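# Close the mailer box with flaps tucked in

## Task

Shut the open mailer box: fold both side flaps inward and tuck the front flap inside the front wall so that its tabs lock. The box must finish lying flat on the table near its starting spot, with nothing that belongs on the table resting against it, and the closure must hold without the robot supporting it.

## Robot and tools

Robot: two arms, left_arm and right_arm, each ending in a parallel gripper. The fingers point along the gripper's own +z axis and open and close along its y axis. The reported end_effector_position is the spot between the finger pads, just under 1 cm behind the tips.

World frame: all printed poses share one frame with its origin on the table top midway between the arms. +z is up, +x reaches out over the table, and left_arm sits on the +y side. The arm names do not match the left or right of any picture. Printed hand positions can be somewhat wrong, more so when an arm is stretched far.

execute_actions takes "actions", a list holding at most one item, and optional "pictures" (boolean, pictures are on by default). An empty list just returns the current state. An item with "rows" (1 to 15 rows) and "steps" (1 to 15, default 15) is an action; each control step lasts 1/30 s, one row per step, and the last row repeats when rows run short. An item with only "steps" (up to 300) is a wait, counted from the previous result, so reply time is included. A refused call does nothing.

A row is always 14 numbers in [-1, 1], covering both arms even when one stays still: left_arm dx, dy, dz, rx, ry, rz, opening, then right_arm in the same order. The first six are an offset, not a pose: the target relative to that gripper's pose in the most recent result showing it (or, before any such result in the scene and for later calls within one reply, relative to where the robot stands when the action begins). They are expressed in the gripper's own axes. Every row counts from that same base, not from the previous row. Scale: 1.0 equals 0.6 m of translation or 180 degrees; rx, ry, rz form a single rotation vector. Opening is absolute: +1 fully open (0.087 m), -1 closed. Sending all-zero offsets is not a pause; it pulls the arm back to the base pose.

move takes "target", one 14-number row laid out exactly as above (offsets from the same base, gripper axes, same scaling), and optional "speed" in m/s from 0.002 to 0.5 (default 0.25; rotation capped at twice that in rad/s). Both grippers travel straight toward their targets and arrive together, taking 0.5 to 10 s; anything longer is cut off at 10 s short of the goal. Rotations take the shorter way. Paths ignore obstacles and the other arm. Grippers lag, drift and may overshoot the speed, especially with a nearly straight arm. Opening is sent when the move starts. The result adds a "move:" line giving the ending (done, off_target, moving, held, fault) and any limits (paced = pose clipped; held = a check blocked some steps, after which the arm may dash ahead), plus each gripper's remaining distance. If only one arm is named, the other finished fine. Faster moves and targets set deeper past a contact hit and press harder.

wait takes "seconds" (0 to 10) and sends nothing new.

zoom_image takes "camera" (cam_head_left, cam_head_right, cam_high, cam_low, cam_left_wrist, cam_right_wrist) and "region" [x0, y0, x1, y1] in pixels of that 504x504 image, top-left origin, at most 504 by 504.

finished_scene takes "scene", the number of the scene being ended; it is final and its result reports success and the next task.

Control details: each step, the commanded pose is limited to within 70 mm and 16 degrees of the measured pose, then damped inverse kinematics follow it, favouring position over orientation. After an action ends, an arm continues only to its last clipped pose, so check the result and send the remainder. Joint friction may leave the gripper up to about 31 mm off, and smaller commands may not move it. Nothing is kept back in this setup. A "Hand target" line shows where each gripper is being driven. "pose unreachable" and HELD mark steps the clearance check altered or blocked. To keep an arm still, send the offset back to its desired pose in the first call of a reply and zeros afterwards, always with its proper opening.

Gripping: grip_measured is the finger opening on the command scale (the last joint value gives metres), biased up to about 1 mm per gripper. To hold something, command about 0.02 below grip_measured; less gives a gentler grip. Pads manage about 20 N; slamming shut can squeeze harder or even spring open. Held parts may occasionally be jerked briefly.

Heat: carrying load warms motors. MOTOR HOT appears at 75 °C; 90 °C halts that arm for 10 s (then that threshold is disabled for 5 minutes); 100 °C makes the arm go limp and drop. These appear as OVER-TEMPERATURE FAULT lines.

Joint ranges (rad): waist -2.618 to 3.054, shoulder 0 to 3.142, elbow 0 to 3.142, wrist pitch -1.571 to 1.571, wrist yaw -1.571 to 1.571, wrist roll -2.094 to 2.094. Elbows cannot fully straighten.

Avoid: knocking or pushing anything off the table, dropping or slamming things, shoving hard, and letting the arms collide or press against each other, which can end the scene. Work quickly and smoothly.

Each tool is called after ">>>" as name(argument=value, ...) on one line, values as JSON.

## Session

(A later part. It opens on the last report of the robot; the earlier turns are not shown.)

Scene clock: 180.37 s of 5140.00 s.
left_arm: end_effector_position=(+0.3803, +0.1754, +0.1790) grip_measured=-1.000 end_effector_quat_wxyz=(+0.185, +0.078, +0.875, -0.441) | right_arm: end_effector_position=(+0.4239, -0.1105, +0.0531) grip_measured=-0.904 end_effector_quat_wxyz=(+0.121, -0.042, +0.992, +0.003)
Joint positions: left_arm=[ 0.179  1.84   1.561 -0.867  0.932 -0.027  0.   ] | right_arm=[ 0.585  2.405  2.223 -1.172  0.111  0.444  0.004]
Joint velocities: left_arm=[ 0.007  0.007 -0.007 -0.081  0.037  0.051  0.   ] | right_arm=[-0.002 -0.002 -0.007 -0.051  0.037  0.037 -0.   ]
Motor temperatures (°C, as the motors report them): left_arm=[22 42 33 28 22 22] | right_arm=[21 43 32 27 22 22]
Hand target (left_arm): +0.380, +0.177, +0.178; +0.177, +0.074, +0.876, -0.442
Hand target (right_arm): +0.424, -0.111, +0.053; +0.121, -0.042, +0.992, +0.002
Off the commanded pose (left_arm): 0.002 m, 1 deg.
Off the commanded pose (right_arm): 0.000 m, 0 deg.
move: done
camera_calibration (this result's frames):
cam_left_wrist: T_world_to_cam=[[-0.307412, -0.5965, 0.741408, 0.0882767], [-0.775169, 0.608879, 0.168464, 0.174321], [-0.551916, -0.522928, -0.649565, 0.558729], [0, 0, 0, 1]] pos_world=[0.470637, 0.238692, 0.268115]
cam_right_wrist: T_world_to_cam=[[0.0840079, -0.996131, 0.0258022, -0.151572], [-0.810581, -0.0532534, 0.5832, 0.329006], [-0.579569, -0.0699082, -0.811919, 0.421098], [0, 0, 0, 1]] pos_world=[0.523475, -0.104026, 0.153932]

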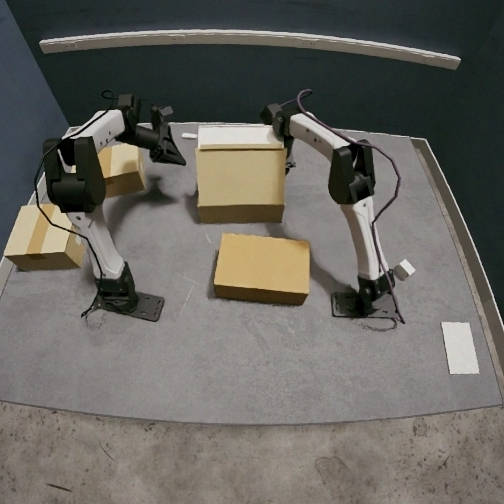

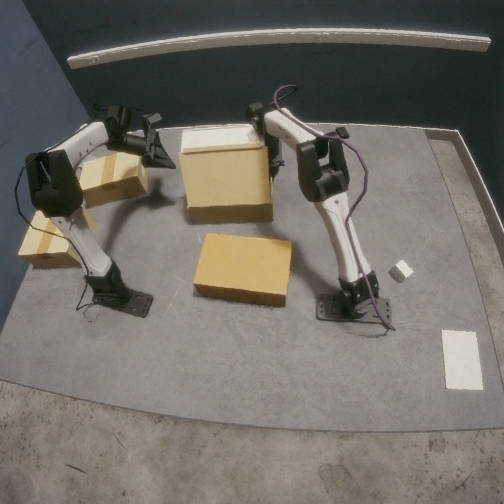

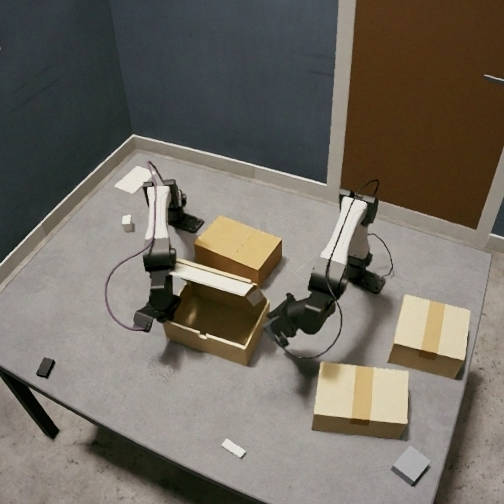

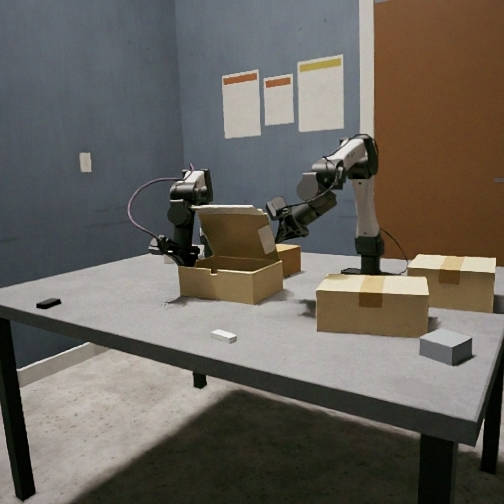

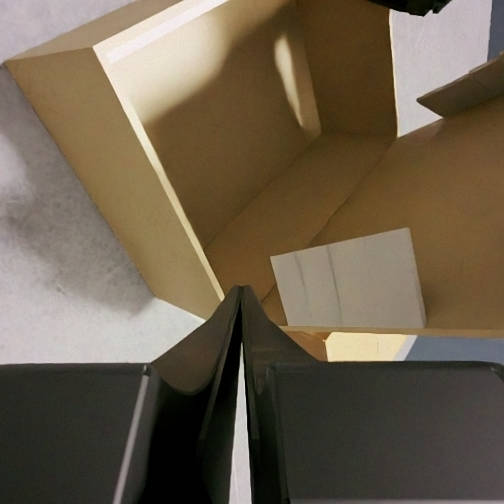

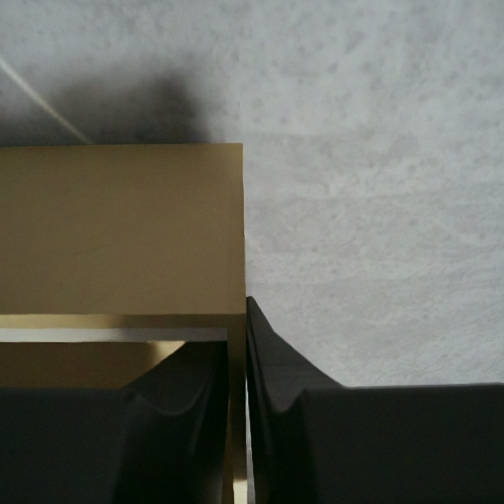

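>>> move(target=[0.042,-0.014,-0.011,0,0,0,-1, 0,0,0,0,0,0,-0.95], speed=0.06)

>>> move(target=[0,-0.075,0.1,0,0,0,-1, 0,0,0,0,0,0,-0.95], speed=0.05)

Scene clock: 183.13 s of 5140.00 s.
left_arm: end_effector_position=(+0.3562, +0.1751, +0.1845) grip_measured=-1.000 end_effector_quat_wxyz=(+0.189, +0.081, +0.874, -0.440) | right_arm: end_effector_position=(+0.4239, -0.1105, +0.0531) grip_measured=-0.904 end_effector_quat_wxyz=(+0.121, -0.042, +0.992, +0.003)
Joint positions: left_arm=[ 0.179  1.741  1.46  -0.857  0.933 -0.024  0.   ] | right_arm=[ 0.585  2.405  2.223 -1.172  0.111  0.444  0.004]
Joint velocities: left_arm=[ 0.022 -0.007 -0.022 -0.037  0.007 -0.022  0.   ] | right_arm=[-0.002 -0.007 -0.002  0.037  0.007  0.051  0.001]
Motor temperatures (°C, as the motors report them): left_arm=[22 42 33 27 22 22] | right_arm=[21 43 32 27 22 22]
Hand target (left_arm): +0.353, +0.175, +0.180; +0.185, +0.078, +0.875, -0.441
Hand target (right_arm): +0.424, -0.110, +0.053; +0.121, -0.042, +0.992, +0.003
Off the commanded pose (left_arm): 0.006 m, 1 deg.
Off the commanded pose (right_arm): 0.000 m, 0 deg.
move: done
camera_calibration (this result's frames):
cam_left_wrist: T_world_to_cam=[[-0.315695, -0.596008, 0.738316, 0.0800565], [-0.775702, 0.610235, 0.160933, 0.156224], [-0.546463, -0.521908, -0.654973, 0.547718], [0, 0, 0, 1]] pos_world=[0.445765, 0.238239, 0.274492]
cam_right_wrist: T_world_to_cam=[[0.0840079, -0.996131, 0.0258022, -0.151572], [-0.810581, -0.0532534, 0.5832, 0.329006], [-0.579569, -0.0699082, -0.811919, 0.421098], [0, 0, 0, 1]] pos_world=[0.523475, -0.104026, 0.153932]

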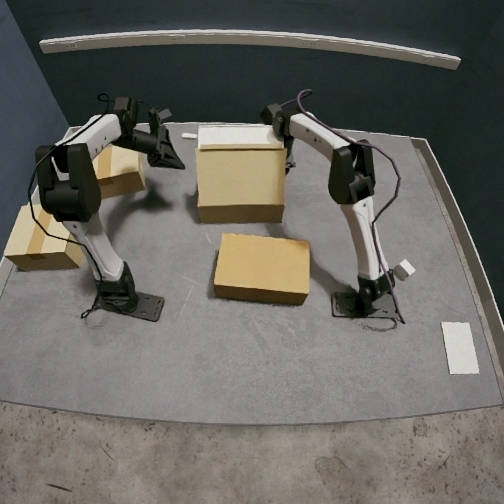

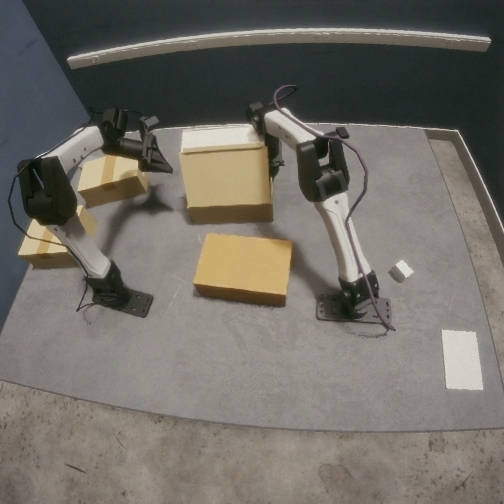

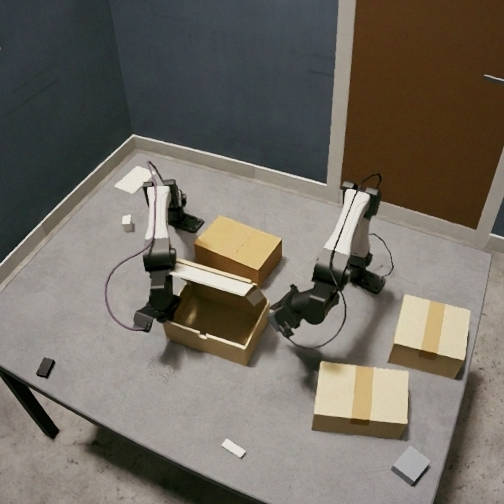

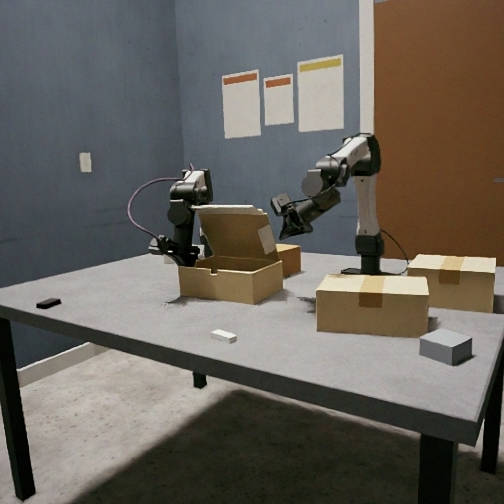

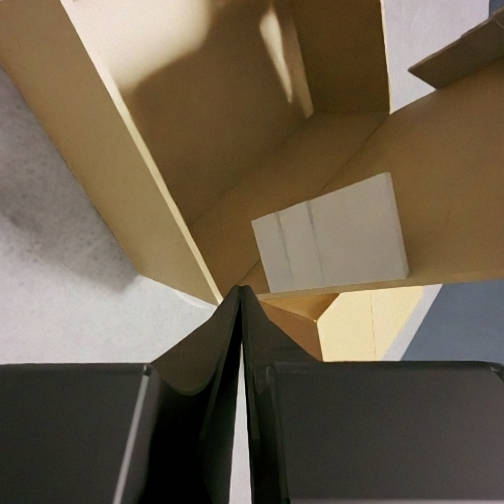

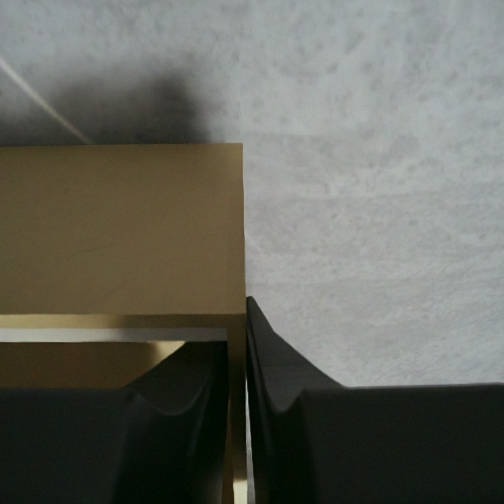

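Scene clock: 185.03 s of 5140.00 s.
left_arm: end_effector_position=(+0.3635, +0.1052, +0.1913) grip_measured=-1.000 end_effector_quat_wxyz=(+0.197, +0.082, +0.873, -0.439) | right_arm: end_effector_position=(+0.4239, -0.1105, +0.0531) grip_measured=-0.904 end_effector_quat_wxyz=(+0.121, -0.042, +0.992, +0.003)
Joint positions: left_arm=[-0.018  1.728  1.438 -0.623  0.824 -0.295  0.   ] | right_arm=[ 0.585  2.405  2.223 -1.172  0.111  0.444  0.004]
Joint velocities: left_arm=[-0.012 -0.007  0.002  0.051  0.022 -0.095  0.   ] | right_arm=[ 0.012 -0.017 -0.007 -0.022  0.022  0.022 -0.001]
Motor temperatures (°C, as the motors report them): left_arm=[22 42 33 28 22 22] | right_arm=[21 44 32 27 22 22]
Hand target (left_arm): +0.358, +0.100, +0.186; +0.187, +0.081, +0.873, -0.442
Hand target (right_arm): +0.424, -0.110, +0.053; +0.121, -0.042, +0.992, +0.003
Off the commanded pose (left_arm): 0.010 m, 1 deg.
Off the commanded pose (right_arm): 0.000 m, 0 deg.
move: done
camera_calibration (this result's frames):
cam_left_wrist: T_world_to_cam=[[-0.323785, -0.598901, 0.732448, 0.0400339], [-0.782064, 0.605109, 0.149062, 0.208556], [-0.532485, -0.524557, -0.664304, 0.5167], [0, 0, 0, 1]] pos_world=[0.451201, 0.168816, 0.282835]
cam_right_wrist: T_world_to_cam=[[0.0840079, -0.996131, 0.0258022, -0.151572], [-0.810581, -0.0532534, 0.5832, 0.329006], [-0.579569, -0.0699082, -0.811919, 0.421098], [0, 0, 0, 1]] pos_world=[0.523475, -0.104026, 0.153932]

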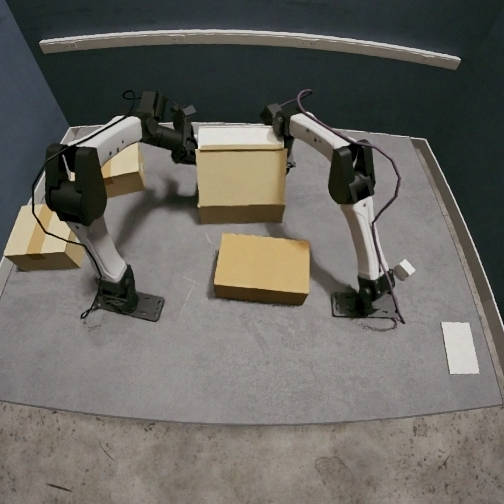

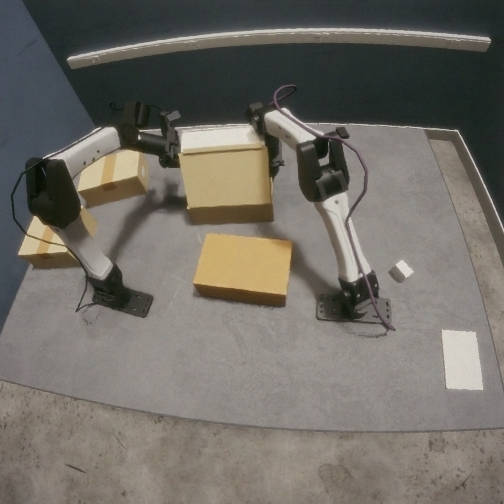

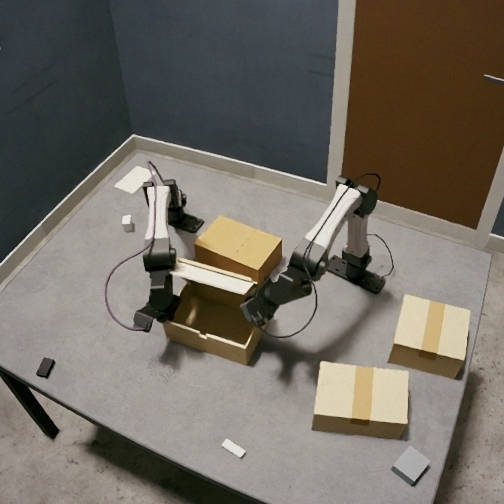

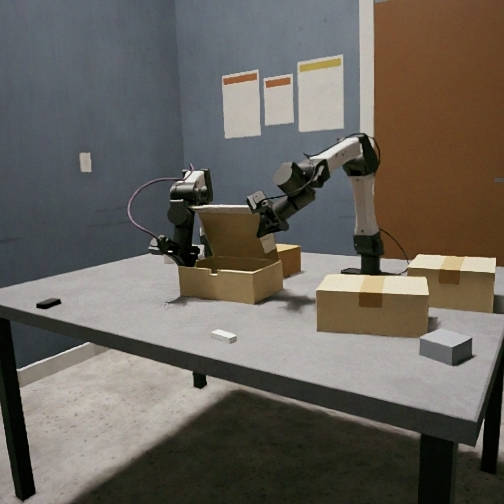

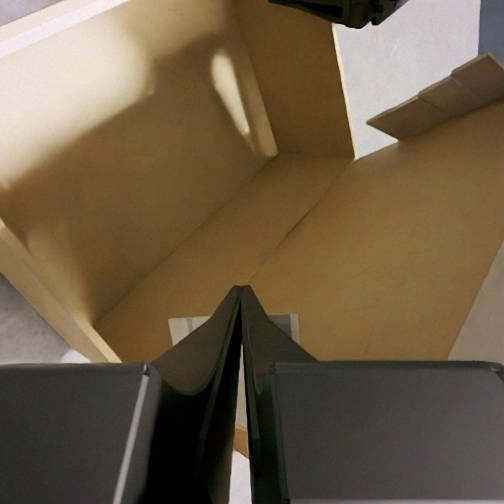

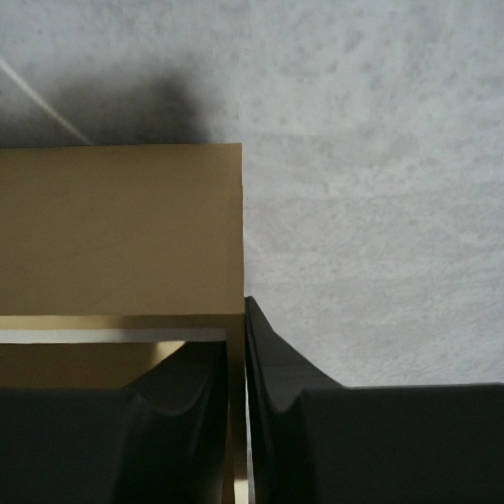

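>>> move(target=[0,0.08,-0.107,0,0,0,-1, 0,0,0,0,0,0,-0.95], speed=0.1)

>>> move(target=[-0.107,-0.125,-0.09,0,0,0,-1, 0,0,0,0,0,0,-0.95], speed=0.15)

>>> move(target=[0.006,-0.13,0.173,0,0,0,-1, 0,0,0,0,0,0,-0.95], speed=0.15)

Scene clock: 191.13 s of 5140.00 s.
left_arm: end_effector_position=(+0.3609, +0.1843, +0.1933) grip_measured=-1.000 end_effector_quat_wxyz=(+0.210, +0.087, +0.872, -0.434) | right_arm: end_effector_position=(+0.4239, -0.1105, +0.0531) grip_measured=-0.904 end_effector_quat_wxyz=(+0.121, -0.042, +0.992, +0.003)
Joint positions: left_arm=[ 0.203  1.728  1.479 -0.865  0.933  0.001  0.   ] | right_arm=[ 0.585  2.405  2.223 -1.172  0.111  0.444  0.004]
Joint velocities: left_arm=[ 0.012 -0.012 -0.002 -0.051  0.007 -0.037  0.   ] | right_arm=[ 0.002 -0.002 -0.007 -0.022  0.066 -0.11  -0.   ]
Motor temperatures (°C, as the motors report them): left_arm=[22 41 33 28 22 22] | right_arm=[21 44 32 27 22 22]
Hand target (left_arm): +0.361, +0.185, +0.191; +0.199, +0.082, +0.874, -0.436
Hand target (right_arm): +0.424, -0.110, +0.053; +0.121, -0.042, +0.992, +0.003
Off the commanded pose (left_arm): 0.003 m, 2 deg.
Off the commanded pose (right_arm): 0.000 m, 0 deg.
After step 90, 1.73 s passed at rest.
move: done
camera_calibration (this result's frames):
cam_left_wrist: T_world_to_cam=[[-0.341473, -0.604904, 0.719366, 0.0951325], [-0.788621, 0.600795, 0.130853, 0.165037], [-0.511345, -0.522625, -0.682195, 0.553625], [0, 0, 0, 1]] pos_world=[0.44573, 0.247731, 0.28765]
cam_right_wrist: T_world_to_cam=[[0.0840079, -0.996131, 0.0258022, -0.151572], [-0.810581, -0.0532534, 0.5832, 0.329006], [-0.579569, -0.0699082, -0.811919, 0.421098], [0, 0, 0, 1]] pos_world=[0.523475, -0.104026, 0.153932]

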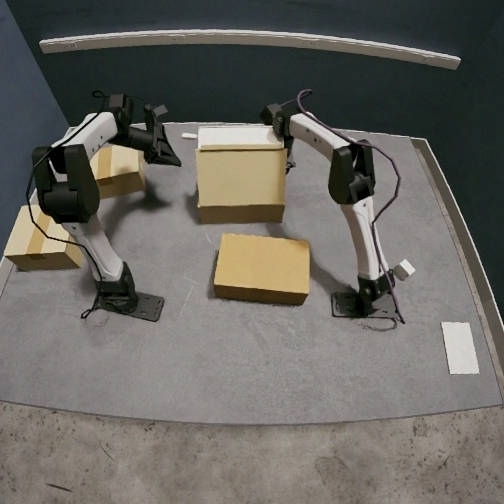

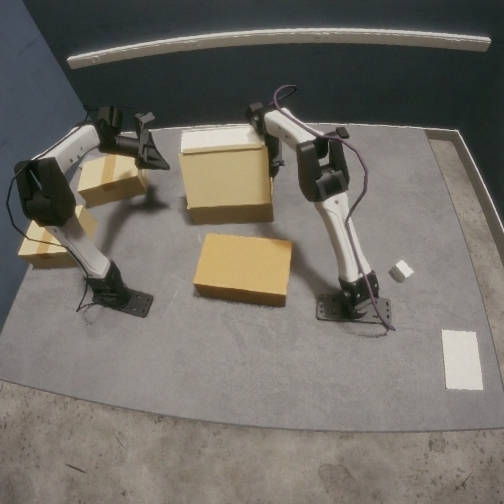

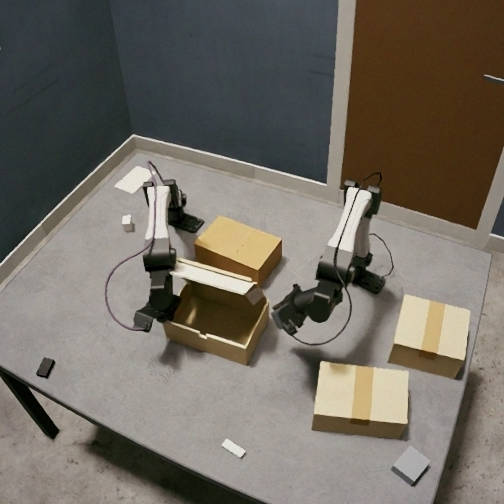

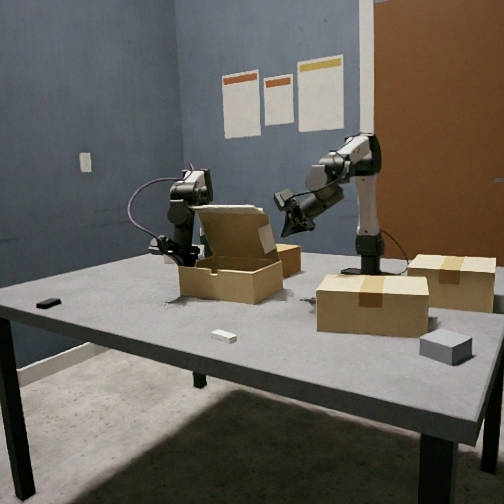

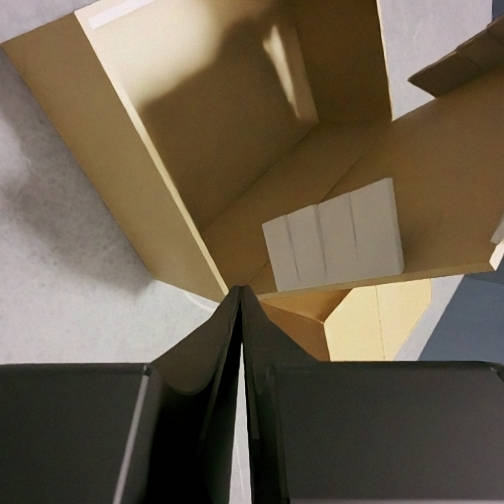

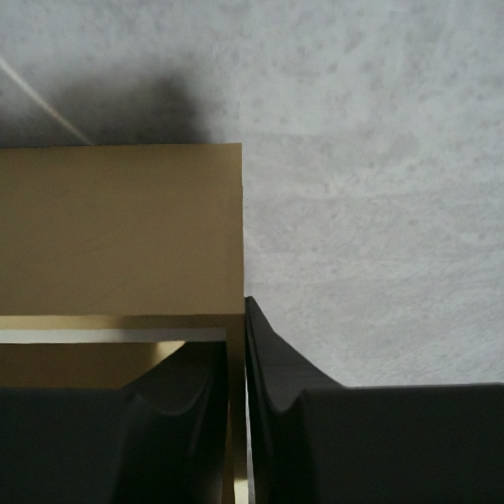

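Scene clock: 192.60 s of 5140.00 s.
left_arm: end_effector_position=(+0.3796, +0.1846, +0.3077) grip_measured=-1.000 end_effector_quat_wxyz=(+0.223, +0.089, +0.868, -0.434) | right_arm: end_effector_position=(+0.4239, -0.1105, +0.0531) grip_measured=-0.904 end_effector_quat_wxyz=(+0.121, -0.042, +0.992, +0.003)
Joint positions: left_arm=[ 0.203  1.896  2.154 -1.335  0.933 -0.012  0.   ] | right_arm=[ 0.585  2.405  2.223 -1.172  0.111  0.444  0.004]
Joint velocities: left_arm=[-0.002  0.002 -0.002 -0.051 -0.022 -0.11   0.   ] | right_arm=[ 0.017  0.007  0.002  0.007 -0.037  0.022 -0.   ]
Motor temperatures (°C, as the motors report them): left_arm=[22 41 33 28 22 22] | right_arm=[21 44 32 27 22 22]
Hand target (left_arm): +0.379, +0.183, +0.304; +0.210, +0.086, +0.872, -0.434
Hand target (right_arm): +0.424, -0.110, +0.053; +0.121, -0.042, +0.992, +0.003
Off the commanded pose (left_arm): 0.004 m, 2 deg.
Off the commanded pose (right_arm): 0.000 m, 0 deg.
move: done
camera_calibration (this result's frames):
cam_left_wrist: T_world_to_cam=[[-0.356922, -0.60485, 0.711873, 0.0275346], [-0.795751, 0.596019, 0.107437, 0.175454], [-0.489273, -0.528127, -0.694042, 0.637659], [0, 0, 0, 1]] pos_world=[0.461435, 0.248845, 0.404111]
cam_right_wrist: T_world_to_cam=[[0.0840079, -0.996131, 0.0258022, -0.151572], [-0.810581, -0.0532534, 0.5832, 0.329006], [-0.579569, -0.0699082, -0.811919, 0.421098], [0, 0, 0, 1]] pos_world=[0.523475, -0.104026, 0.153932]

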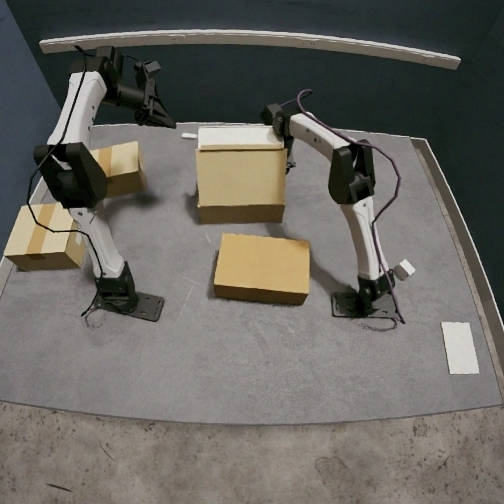

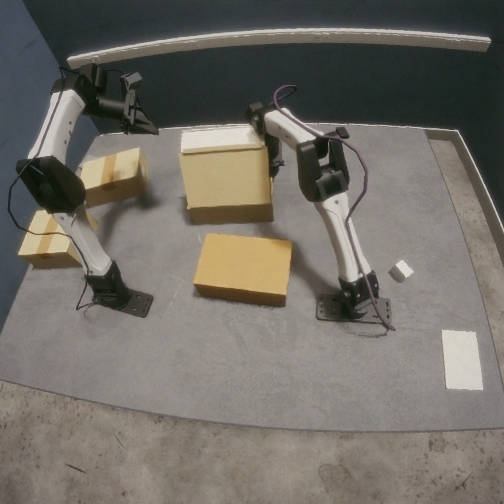

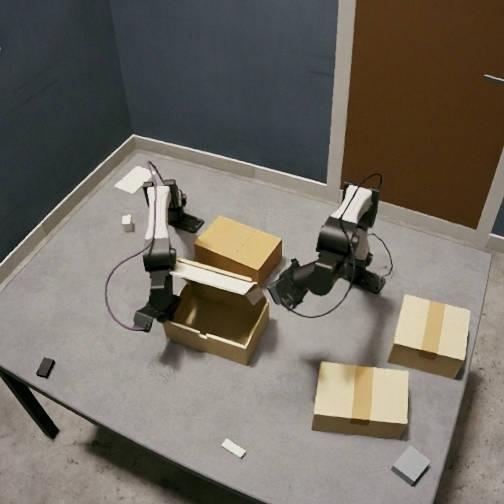

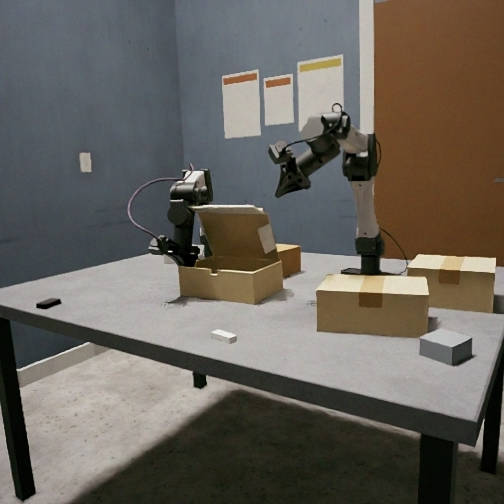

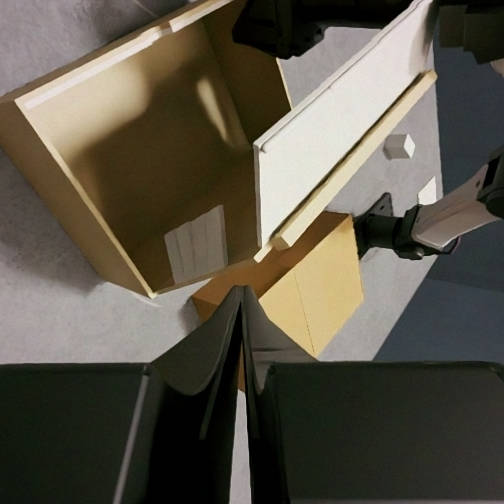

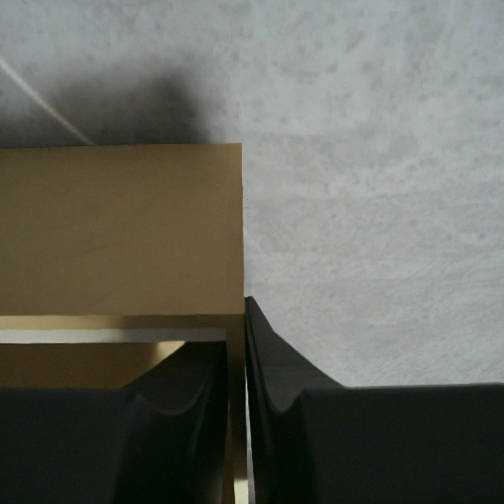

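Scene clock: 194.03 s of 5140.00 s.
left_arm: end_effector_position=(+0.3797, +0.0562, +0.3209) grip_measured=-1.000 end_effector_quat_wxyz=(+0.233, +0.099, +0.861, -0.442) | right_arm: end_effector_position=(+0.4239, -0.1105, +0.0531) grip_measured=-0.904 end_effector_quat_wxyz=(+0.121, -0.042, +0.992, +0.003)
Joint positions: left_arm=[-0.137  1.869  2.097 -0.973  0.74  -0.413  0.   ] | right_arm=[ 0.585  2.405  2.223 -1.172  0.111  0.444  0.004]
Joint velocities: left_arm=[ 0.002 -0.012 -0.022  0.051 -0.007 -0.007  0.   ] | right_arm=[-0.017 -0.007  0.002  0.007 -0.051 -0.037 -0.   ]
Motor temperatures (°C, as the motors report them): left_arm=[22 41 33 28 22 22] | right_arm=[21 44 32 27 22 22]
Hand target (left_arm): +0.382, +0.056, +0.308; +0.221, +0.089, +0.867, -0.437
Hand target (right_arm): +0.424, -0.110, +0.053; +0.121, -0.042, +0.992, +0.003
Off the commanded pose (left_arm): 0.014 m, 2 deg.
Off the commanded pose (right_arm): 0.000 m, 0 deg.
move: off_target (left_arm)
camera_calibration (this result's frames):
cam_left_wrist: T_world_to_cam=[[-0.383877, -0.587387, 0.712471, -0.0503857], [-0.790668, 0.60764, 0.0749518, 0.258496], [-0.476952, -0.534555, -0.697688, 0.576003], [0, 0, 0, 1]] pos_world=[0.459768, 0.121237, 0.418394]
cam_right_wrist: T_world_to_cam=[[0.0840079, -0.996131, 0.0258022, -0.151572], [-0.810581, -0.0532534, 0.5832, 0.329006], [-0.579569, -0.0699082, -0.811919, 0.421098], [0, 0, 0, 1]] pos_world=[0.523475, -0.104026, 0.153932]

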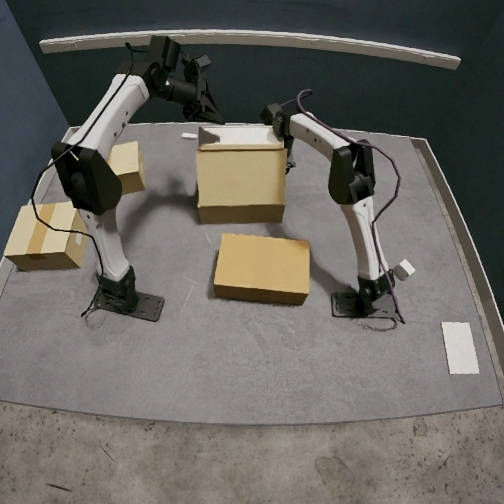

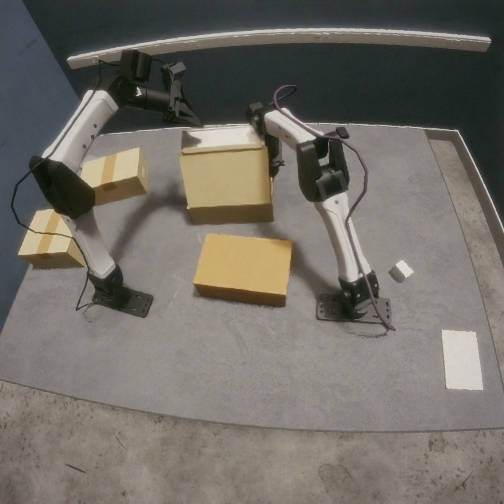

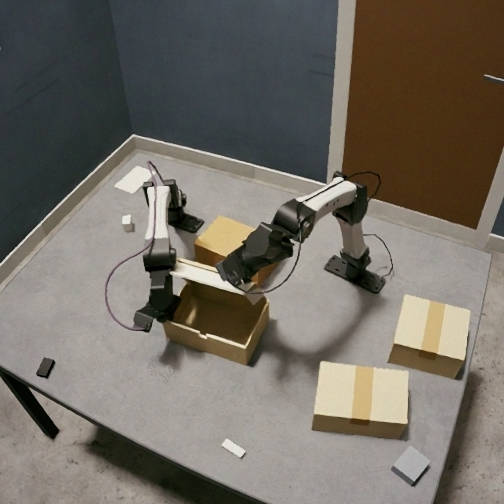

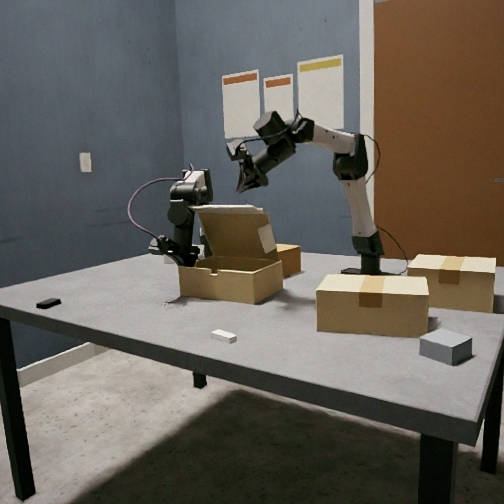

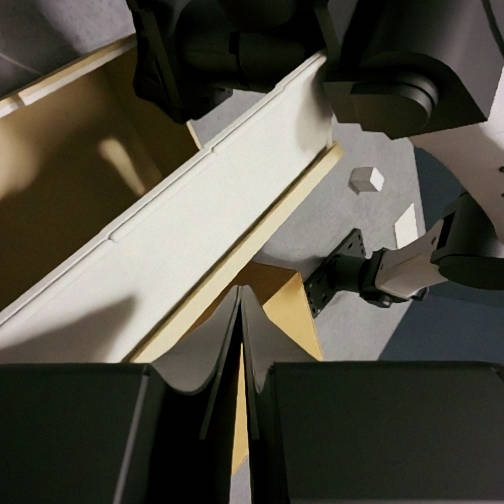

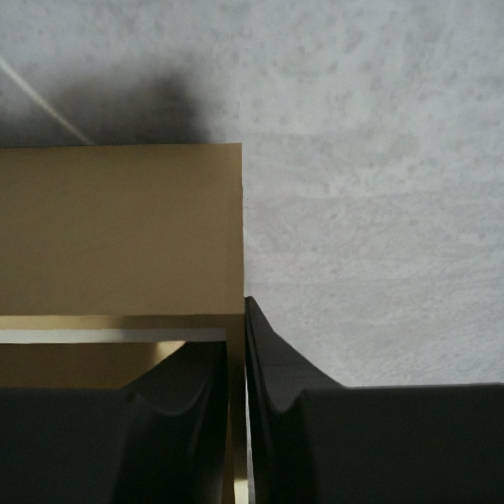

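>>> move(target=[0.068,0.14,0.1,0,0,0,-1, 0,0,0,0,0,0,-0.95], speed=0.06)

Scene clock: 198.13 s of 5140.00 s.
left_arm: end_effector_position=(+0.3953, +0.0498, +0.2454) grip_measured=-1.000 end_effector_quat_wxyz=(+0.265, +0.121, +0.837, -0.463) | right_arm: end_effector_position=(+0.4236, -0.1107, +0.0531) grip_measured=-0.904 end_effector_quat_wxyz=(+0.120, -0.041, +0.992, +0.003)
Joint positions: left_arm=[-0.13   1.79   1.621 -0.485  0.782 -0.412  0.   ] | right_arm=[ 0.584  2.405  2.223 -1.174  0.108  0.444  0.004]
Joint velocities: left_arm=[ 0.007 -0.002  0.002  0.007 -0.037  0.007  0.   ] | right_arm=[-0.002  0.002 -0.007 -0.007 -0.037 -0.022  0.001]
Motor temperatures (°C, as the motors report them): left_arm=[22 41 33 28 22 22] | right_arm=[21 45 32 27 22 22]
Hand target (left_arm): +0.393, +0.056, +0.212; +0.233, +0.100, +0.861, -0.442
Hand target (right_arm): +0.424, -0.111, +0.053; +0.121, -0.042, +0.992, +0.003
Off the commanded pose (left_arm): 0.035 m, 6 deg.
Off the commanded pose (right_arm): 0.000 m, 0 deg.
move: off_target (left_arm)
camera_calibration (this result's frames):
cam_left_wrist: T_world_to_cam=[[-0.456127, -0.53914, 0.708009, 0.0328161], [-0.777014, 0.629116, -0.0215182, 0.297568], [-0.433818, -0.559948, -0.705876, 0.513483], [0, 0, 0, 1]] pos_world=[0.468942, 0.118011, 0.345625]
cam_right_wrist: T_world_to_cam=[[0.0835052, -0.996215, 0.0241319, -0.151523], [-0.809064, -0.0536405, 0.585267, 0.32798], [-0.581758, -0.0683971, -0.810481, 0.421906], [0, 0, 0, 1]] pos_world=[0.523457, -0.1045, 0.153647]

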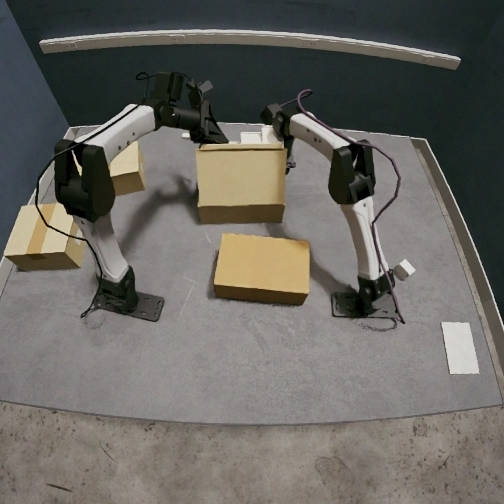

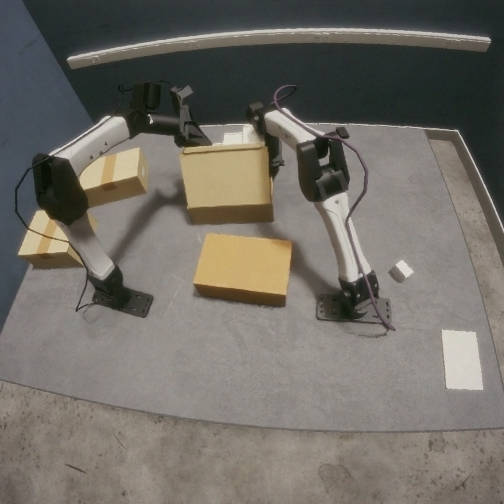

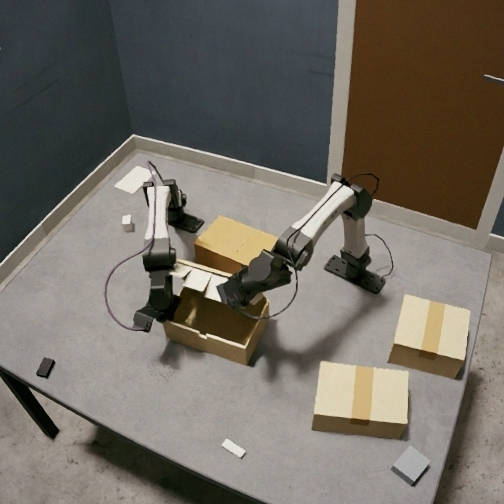

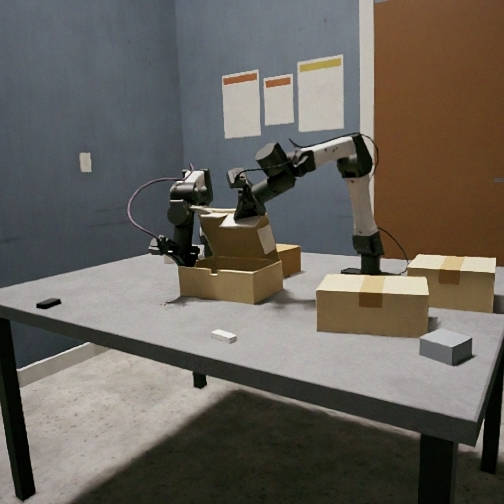

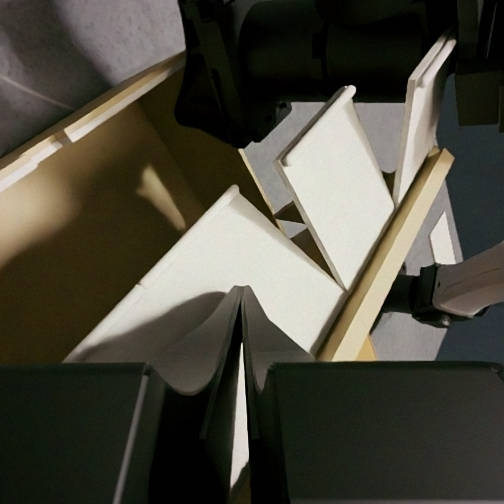

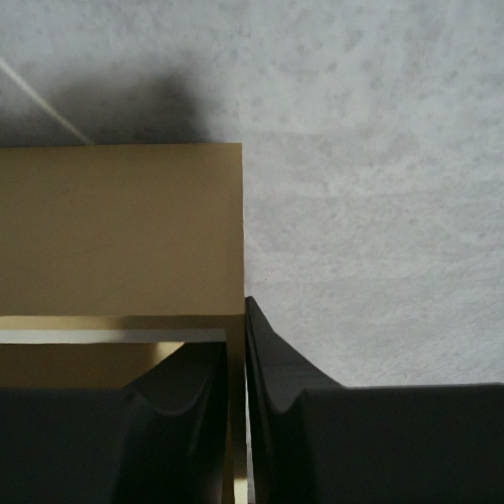

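>>> move(target=[0,0.05,0.033,0,0,0,-1, 0,0,0,0,0,0,-0.95], speed=0.04)

>>> move(target=[0.1,-0.022,-0.018,0,0,0,-1, 0,0,0,0,0,0,-0.95], speed=0.04)

Scene clock: 203.63 s of 5140.00 s.
left_arm: end_effector_position=(+0.4095, +0.0428, +0.2461) grip_measured=-1.000 end_effector_quat_wxyz=(+0.287, +0.140, +0.818, -0.478) | right_arm: end_effector_position=(+0.4236, -0.1107, +0.0531) grip_measured=-0.904 end_effector_quat_wxyz=(+0.120, -0.041, +0.992, +0.003)
Joint positions: left_arm=[-0.128  1.824  1.621 -0.382  0.814 -0.412  0.   ] | right_arm=[ 0.584  2.405  2.223 -1.174  0.108  0.444  0.004]
Joint velocities: left_arm=[-0.017  0.007 -0.012  0.022 -0.007 -0.066  0.   ] | right_arm=[ 0.002 -0.007 -0.002  0.081  0.022 -0.095 -0.   ]
Motor temperatures (°C, as the motors report them): left_arm=[22 41 33 28 21 22] | right_arm=[21 45 32 26 22 22]
Hand target (left_arm): +0.414, +0.050, +0.216; +0.265, +0.122, +0.837, -0.463
Hand target (right_arm): +0.424, -0.111, +0.053; +0.120, -0.041, +0.992, +0.003
Off the commanded pose (left_arm): 0.032 m, 4 deg.
Off the commanded pose (right_arm): 0.000 m, 0 deg.
After step 90, 1.30 s passed at rest.
move: off_target (left_arm)
camera_calibration (this result's frames):
cam_left_wrist: T_world_to_cam=[[-0.51139, -0.500815, 0.69833, 0.0584352], [-0.758353, 0.645231, -0.0926107, 0.322152], [-0.404204, -0.576941, -0.709759, 0.505794], [0, 0, 0, 1]] pos_world=[0.478632, 0.113216, 0.34802]
cam_right_wrist: T_world_to_cam=[[0.0835052, -0.996215, 0.0241319, -0.151523], [-0.809064, -0.0536405, 0.585267, 0.32798], [-0.581758, -0.0683971, -0.810481, 0.421906], [0, 0, 0, 1]] pos_world=[0.523457, -0.1045, 0.153647]

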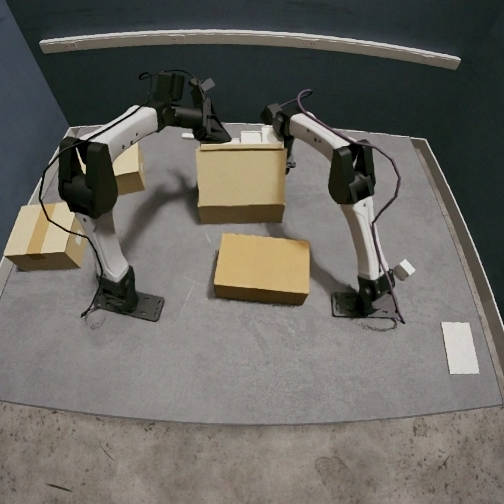

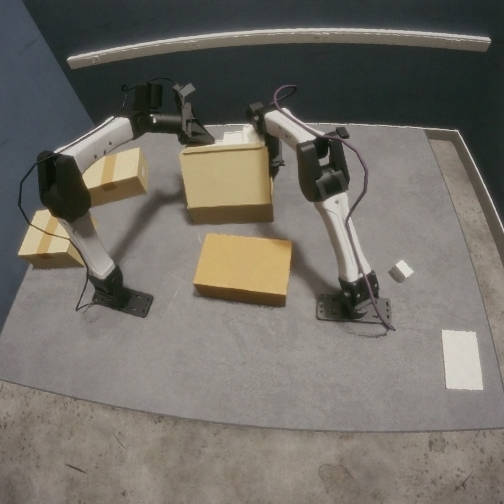

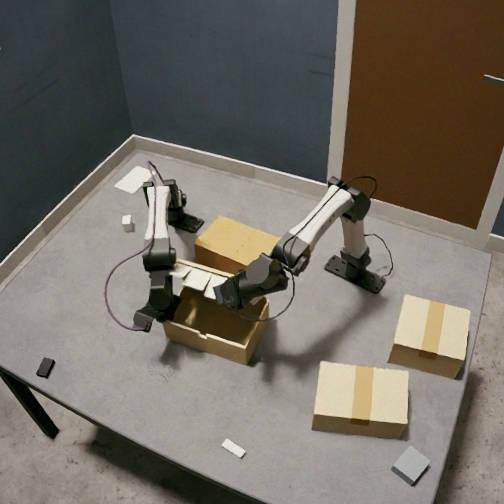

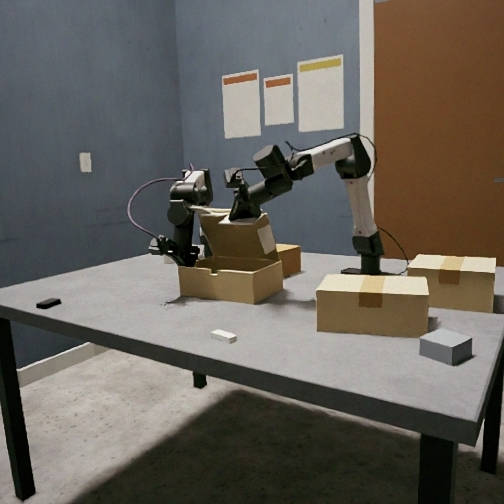

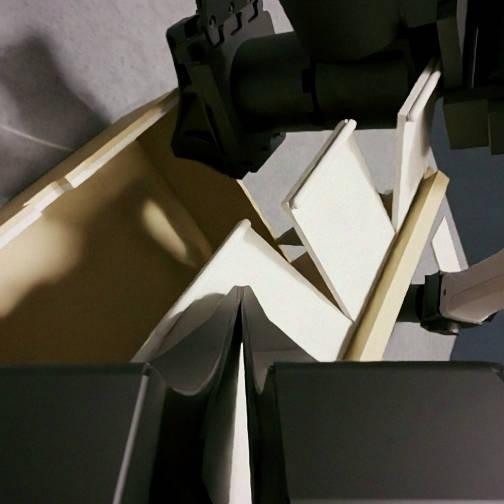

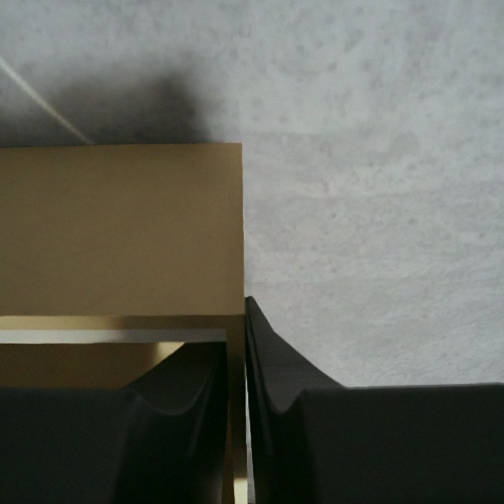

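Scene clock: 205.57 s of 5140.00 s.
left_arm: end_effector_position=(+0.3588, +0.0425, +0.2389) grip_measured=-1.000 end_effector_quat_wxyz=(+0.306, +0.148, +0.807, -0.482) | right_arm: end_effector_position=(+0.4234, -0.1104, +0.0531) grip_measured=-0.904 end_effector_quat_wxyz=(+0.120, -0.041, +0.992, +0.004)
Joint positions: left_arm=[-0.17   1.614  1.315 -0.213  0.781 -0.448  0.   ] | right_arm=[ 0.584  2.405  2.223 -1.174  0.106  0.444  0.004]
Joint velocities: left_arm=[-0.007 -0.007 -0.007 -0.051 -0.022 -0.037  0.   ] | right_arm=[-0.002 -0.022  0.002  0.022 -0.037  0.007 -0.001]
Motor temperatures (°C, as the motors report them): left_arm=[22 41 33 28 21 22] | right_arm=[21 46 32 26 22 22]
Hand target (left_arm): +0.351, +0.042, +0.225; +0.287, +0.140, +0.818, -0.478
Hand target (right_arm): +0.424, -0.111, +0.053; +0.120, -0.041, +0.992, +0.003
Off the commanded pose (left_arm): 0.017 m, 3 deg.
Off the commanded pose (right_arm): 0.000 m, 0 deg.
move: off_target (left_arm)
camera_calibration (this result's frames):
cam_left_wrist: T_world_to_cam=[[-0.541756, -0.487552, 0.684684, 0.051005], [-0.753049, 0.643395, -0.137699, 0.292239], [-0.373387, -0.5902, -0.715714, 0.470914], [0, 0, 0, 1]] pos_world=[0.423535, 0.114776, 0.342358]
cam_right_wrist: T_world_to_cam=[[0.0839342, -0.996218, 0.0224587, -0.151314], [-0.808482, -0.0549072, 0.585954, 0.327434], [-0.582504, -0.067339, -0.810033, 0.422233], [0, 0, 0, 1]] pos_world=[0.523378, -0.104331, 0.15356]

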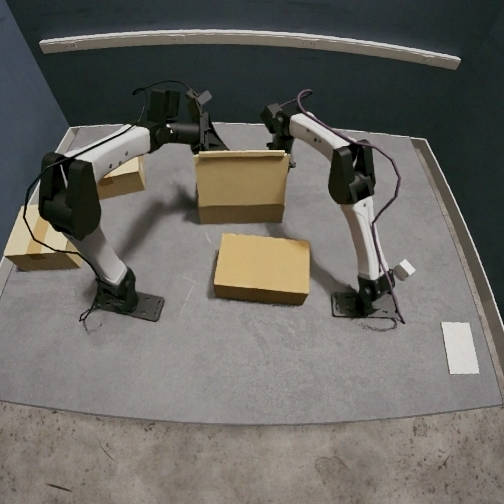

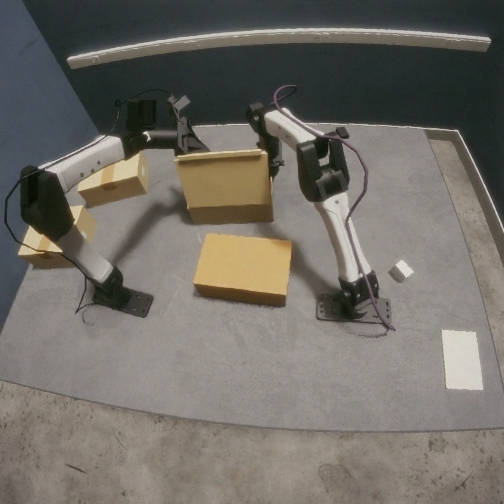

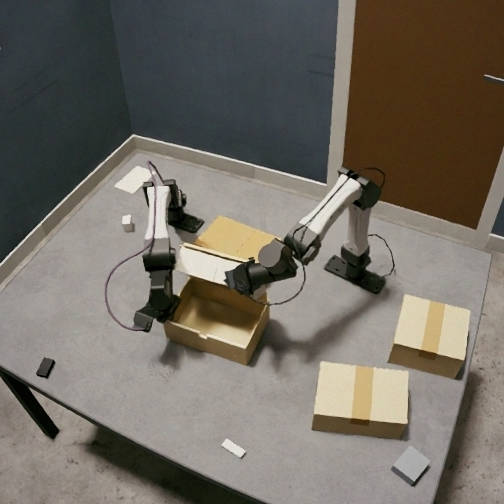

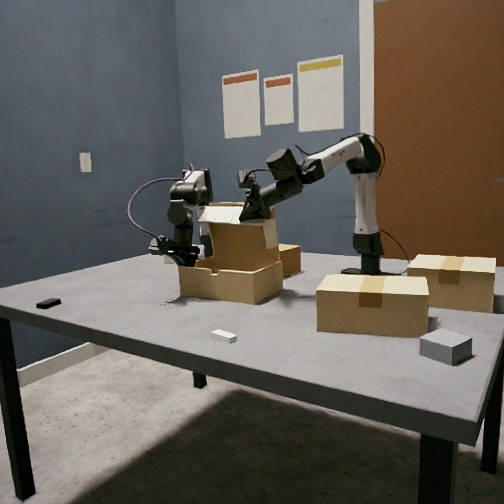

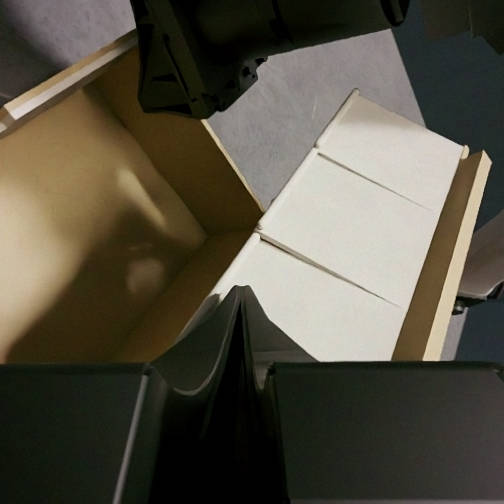

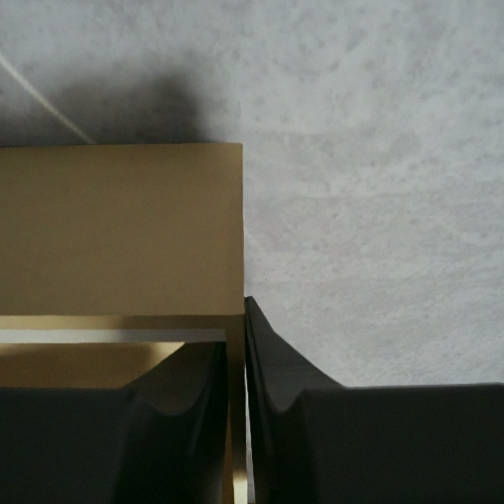

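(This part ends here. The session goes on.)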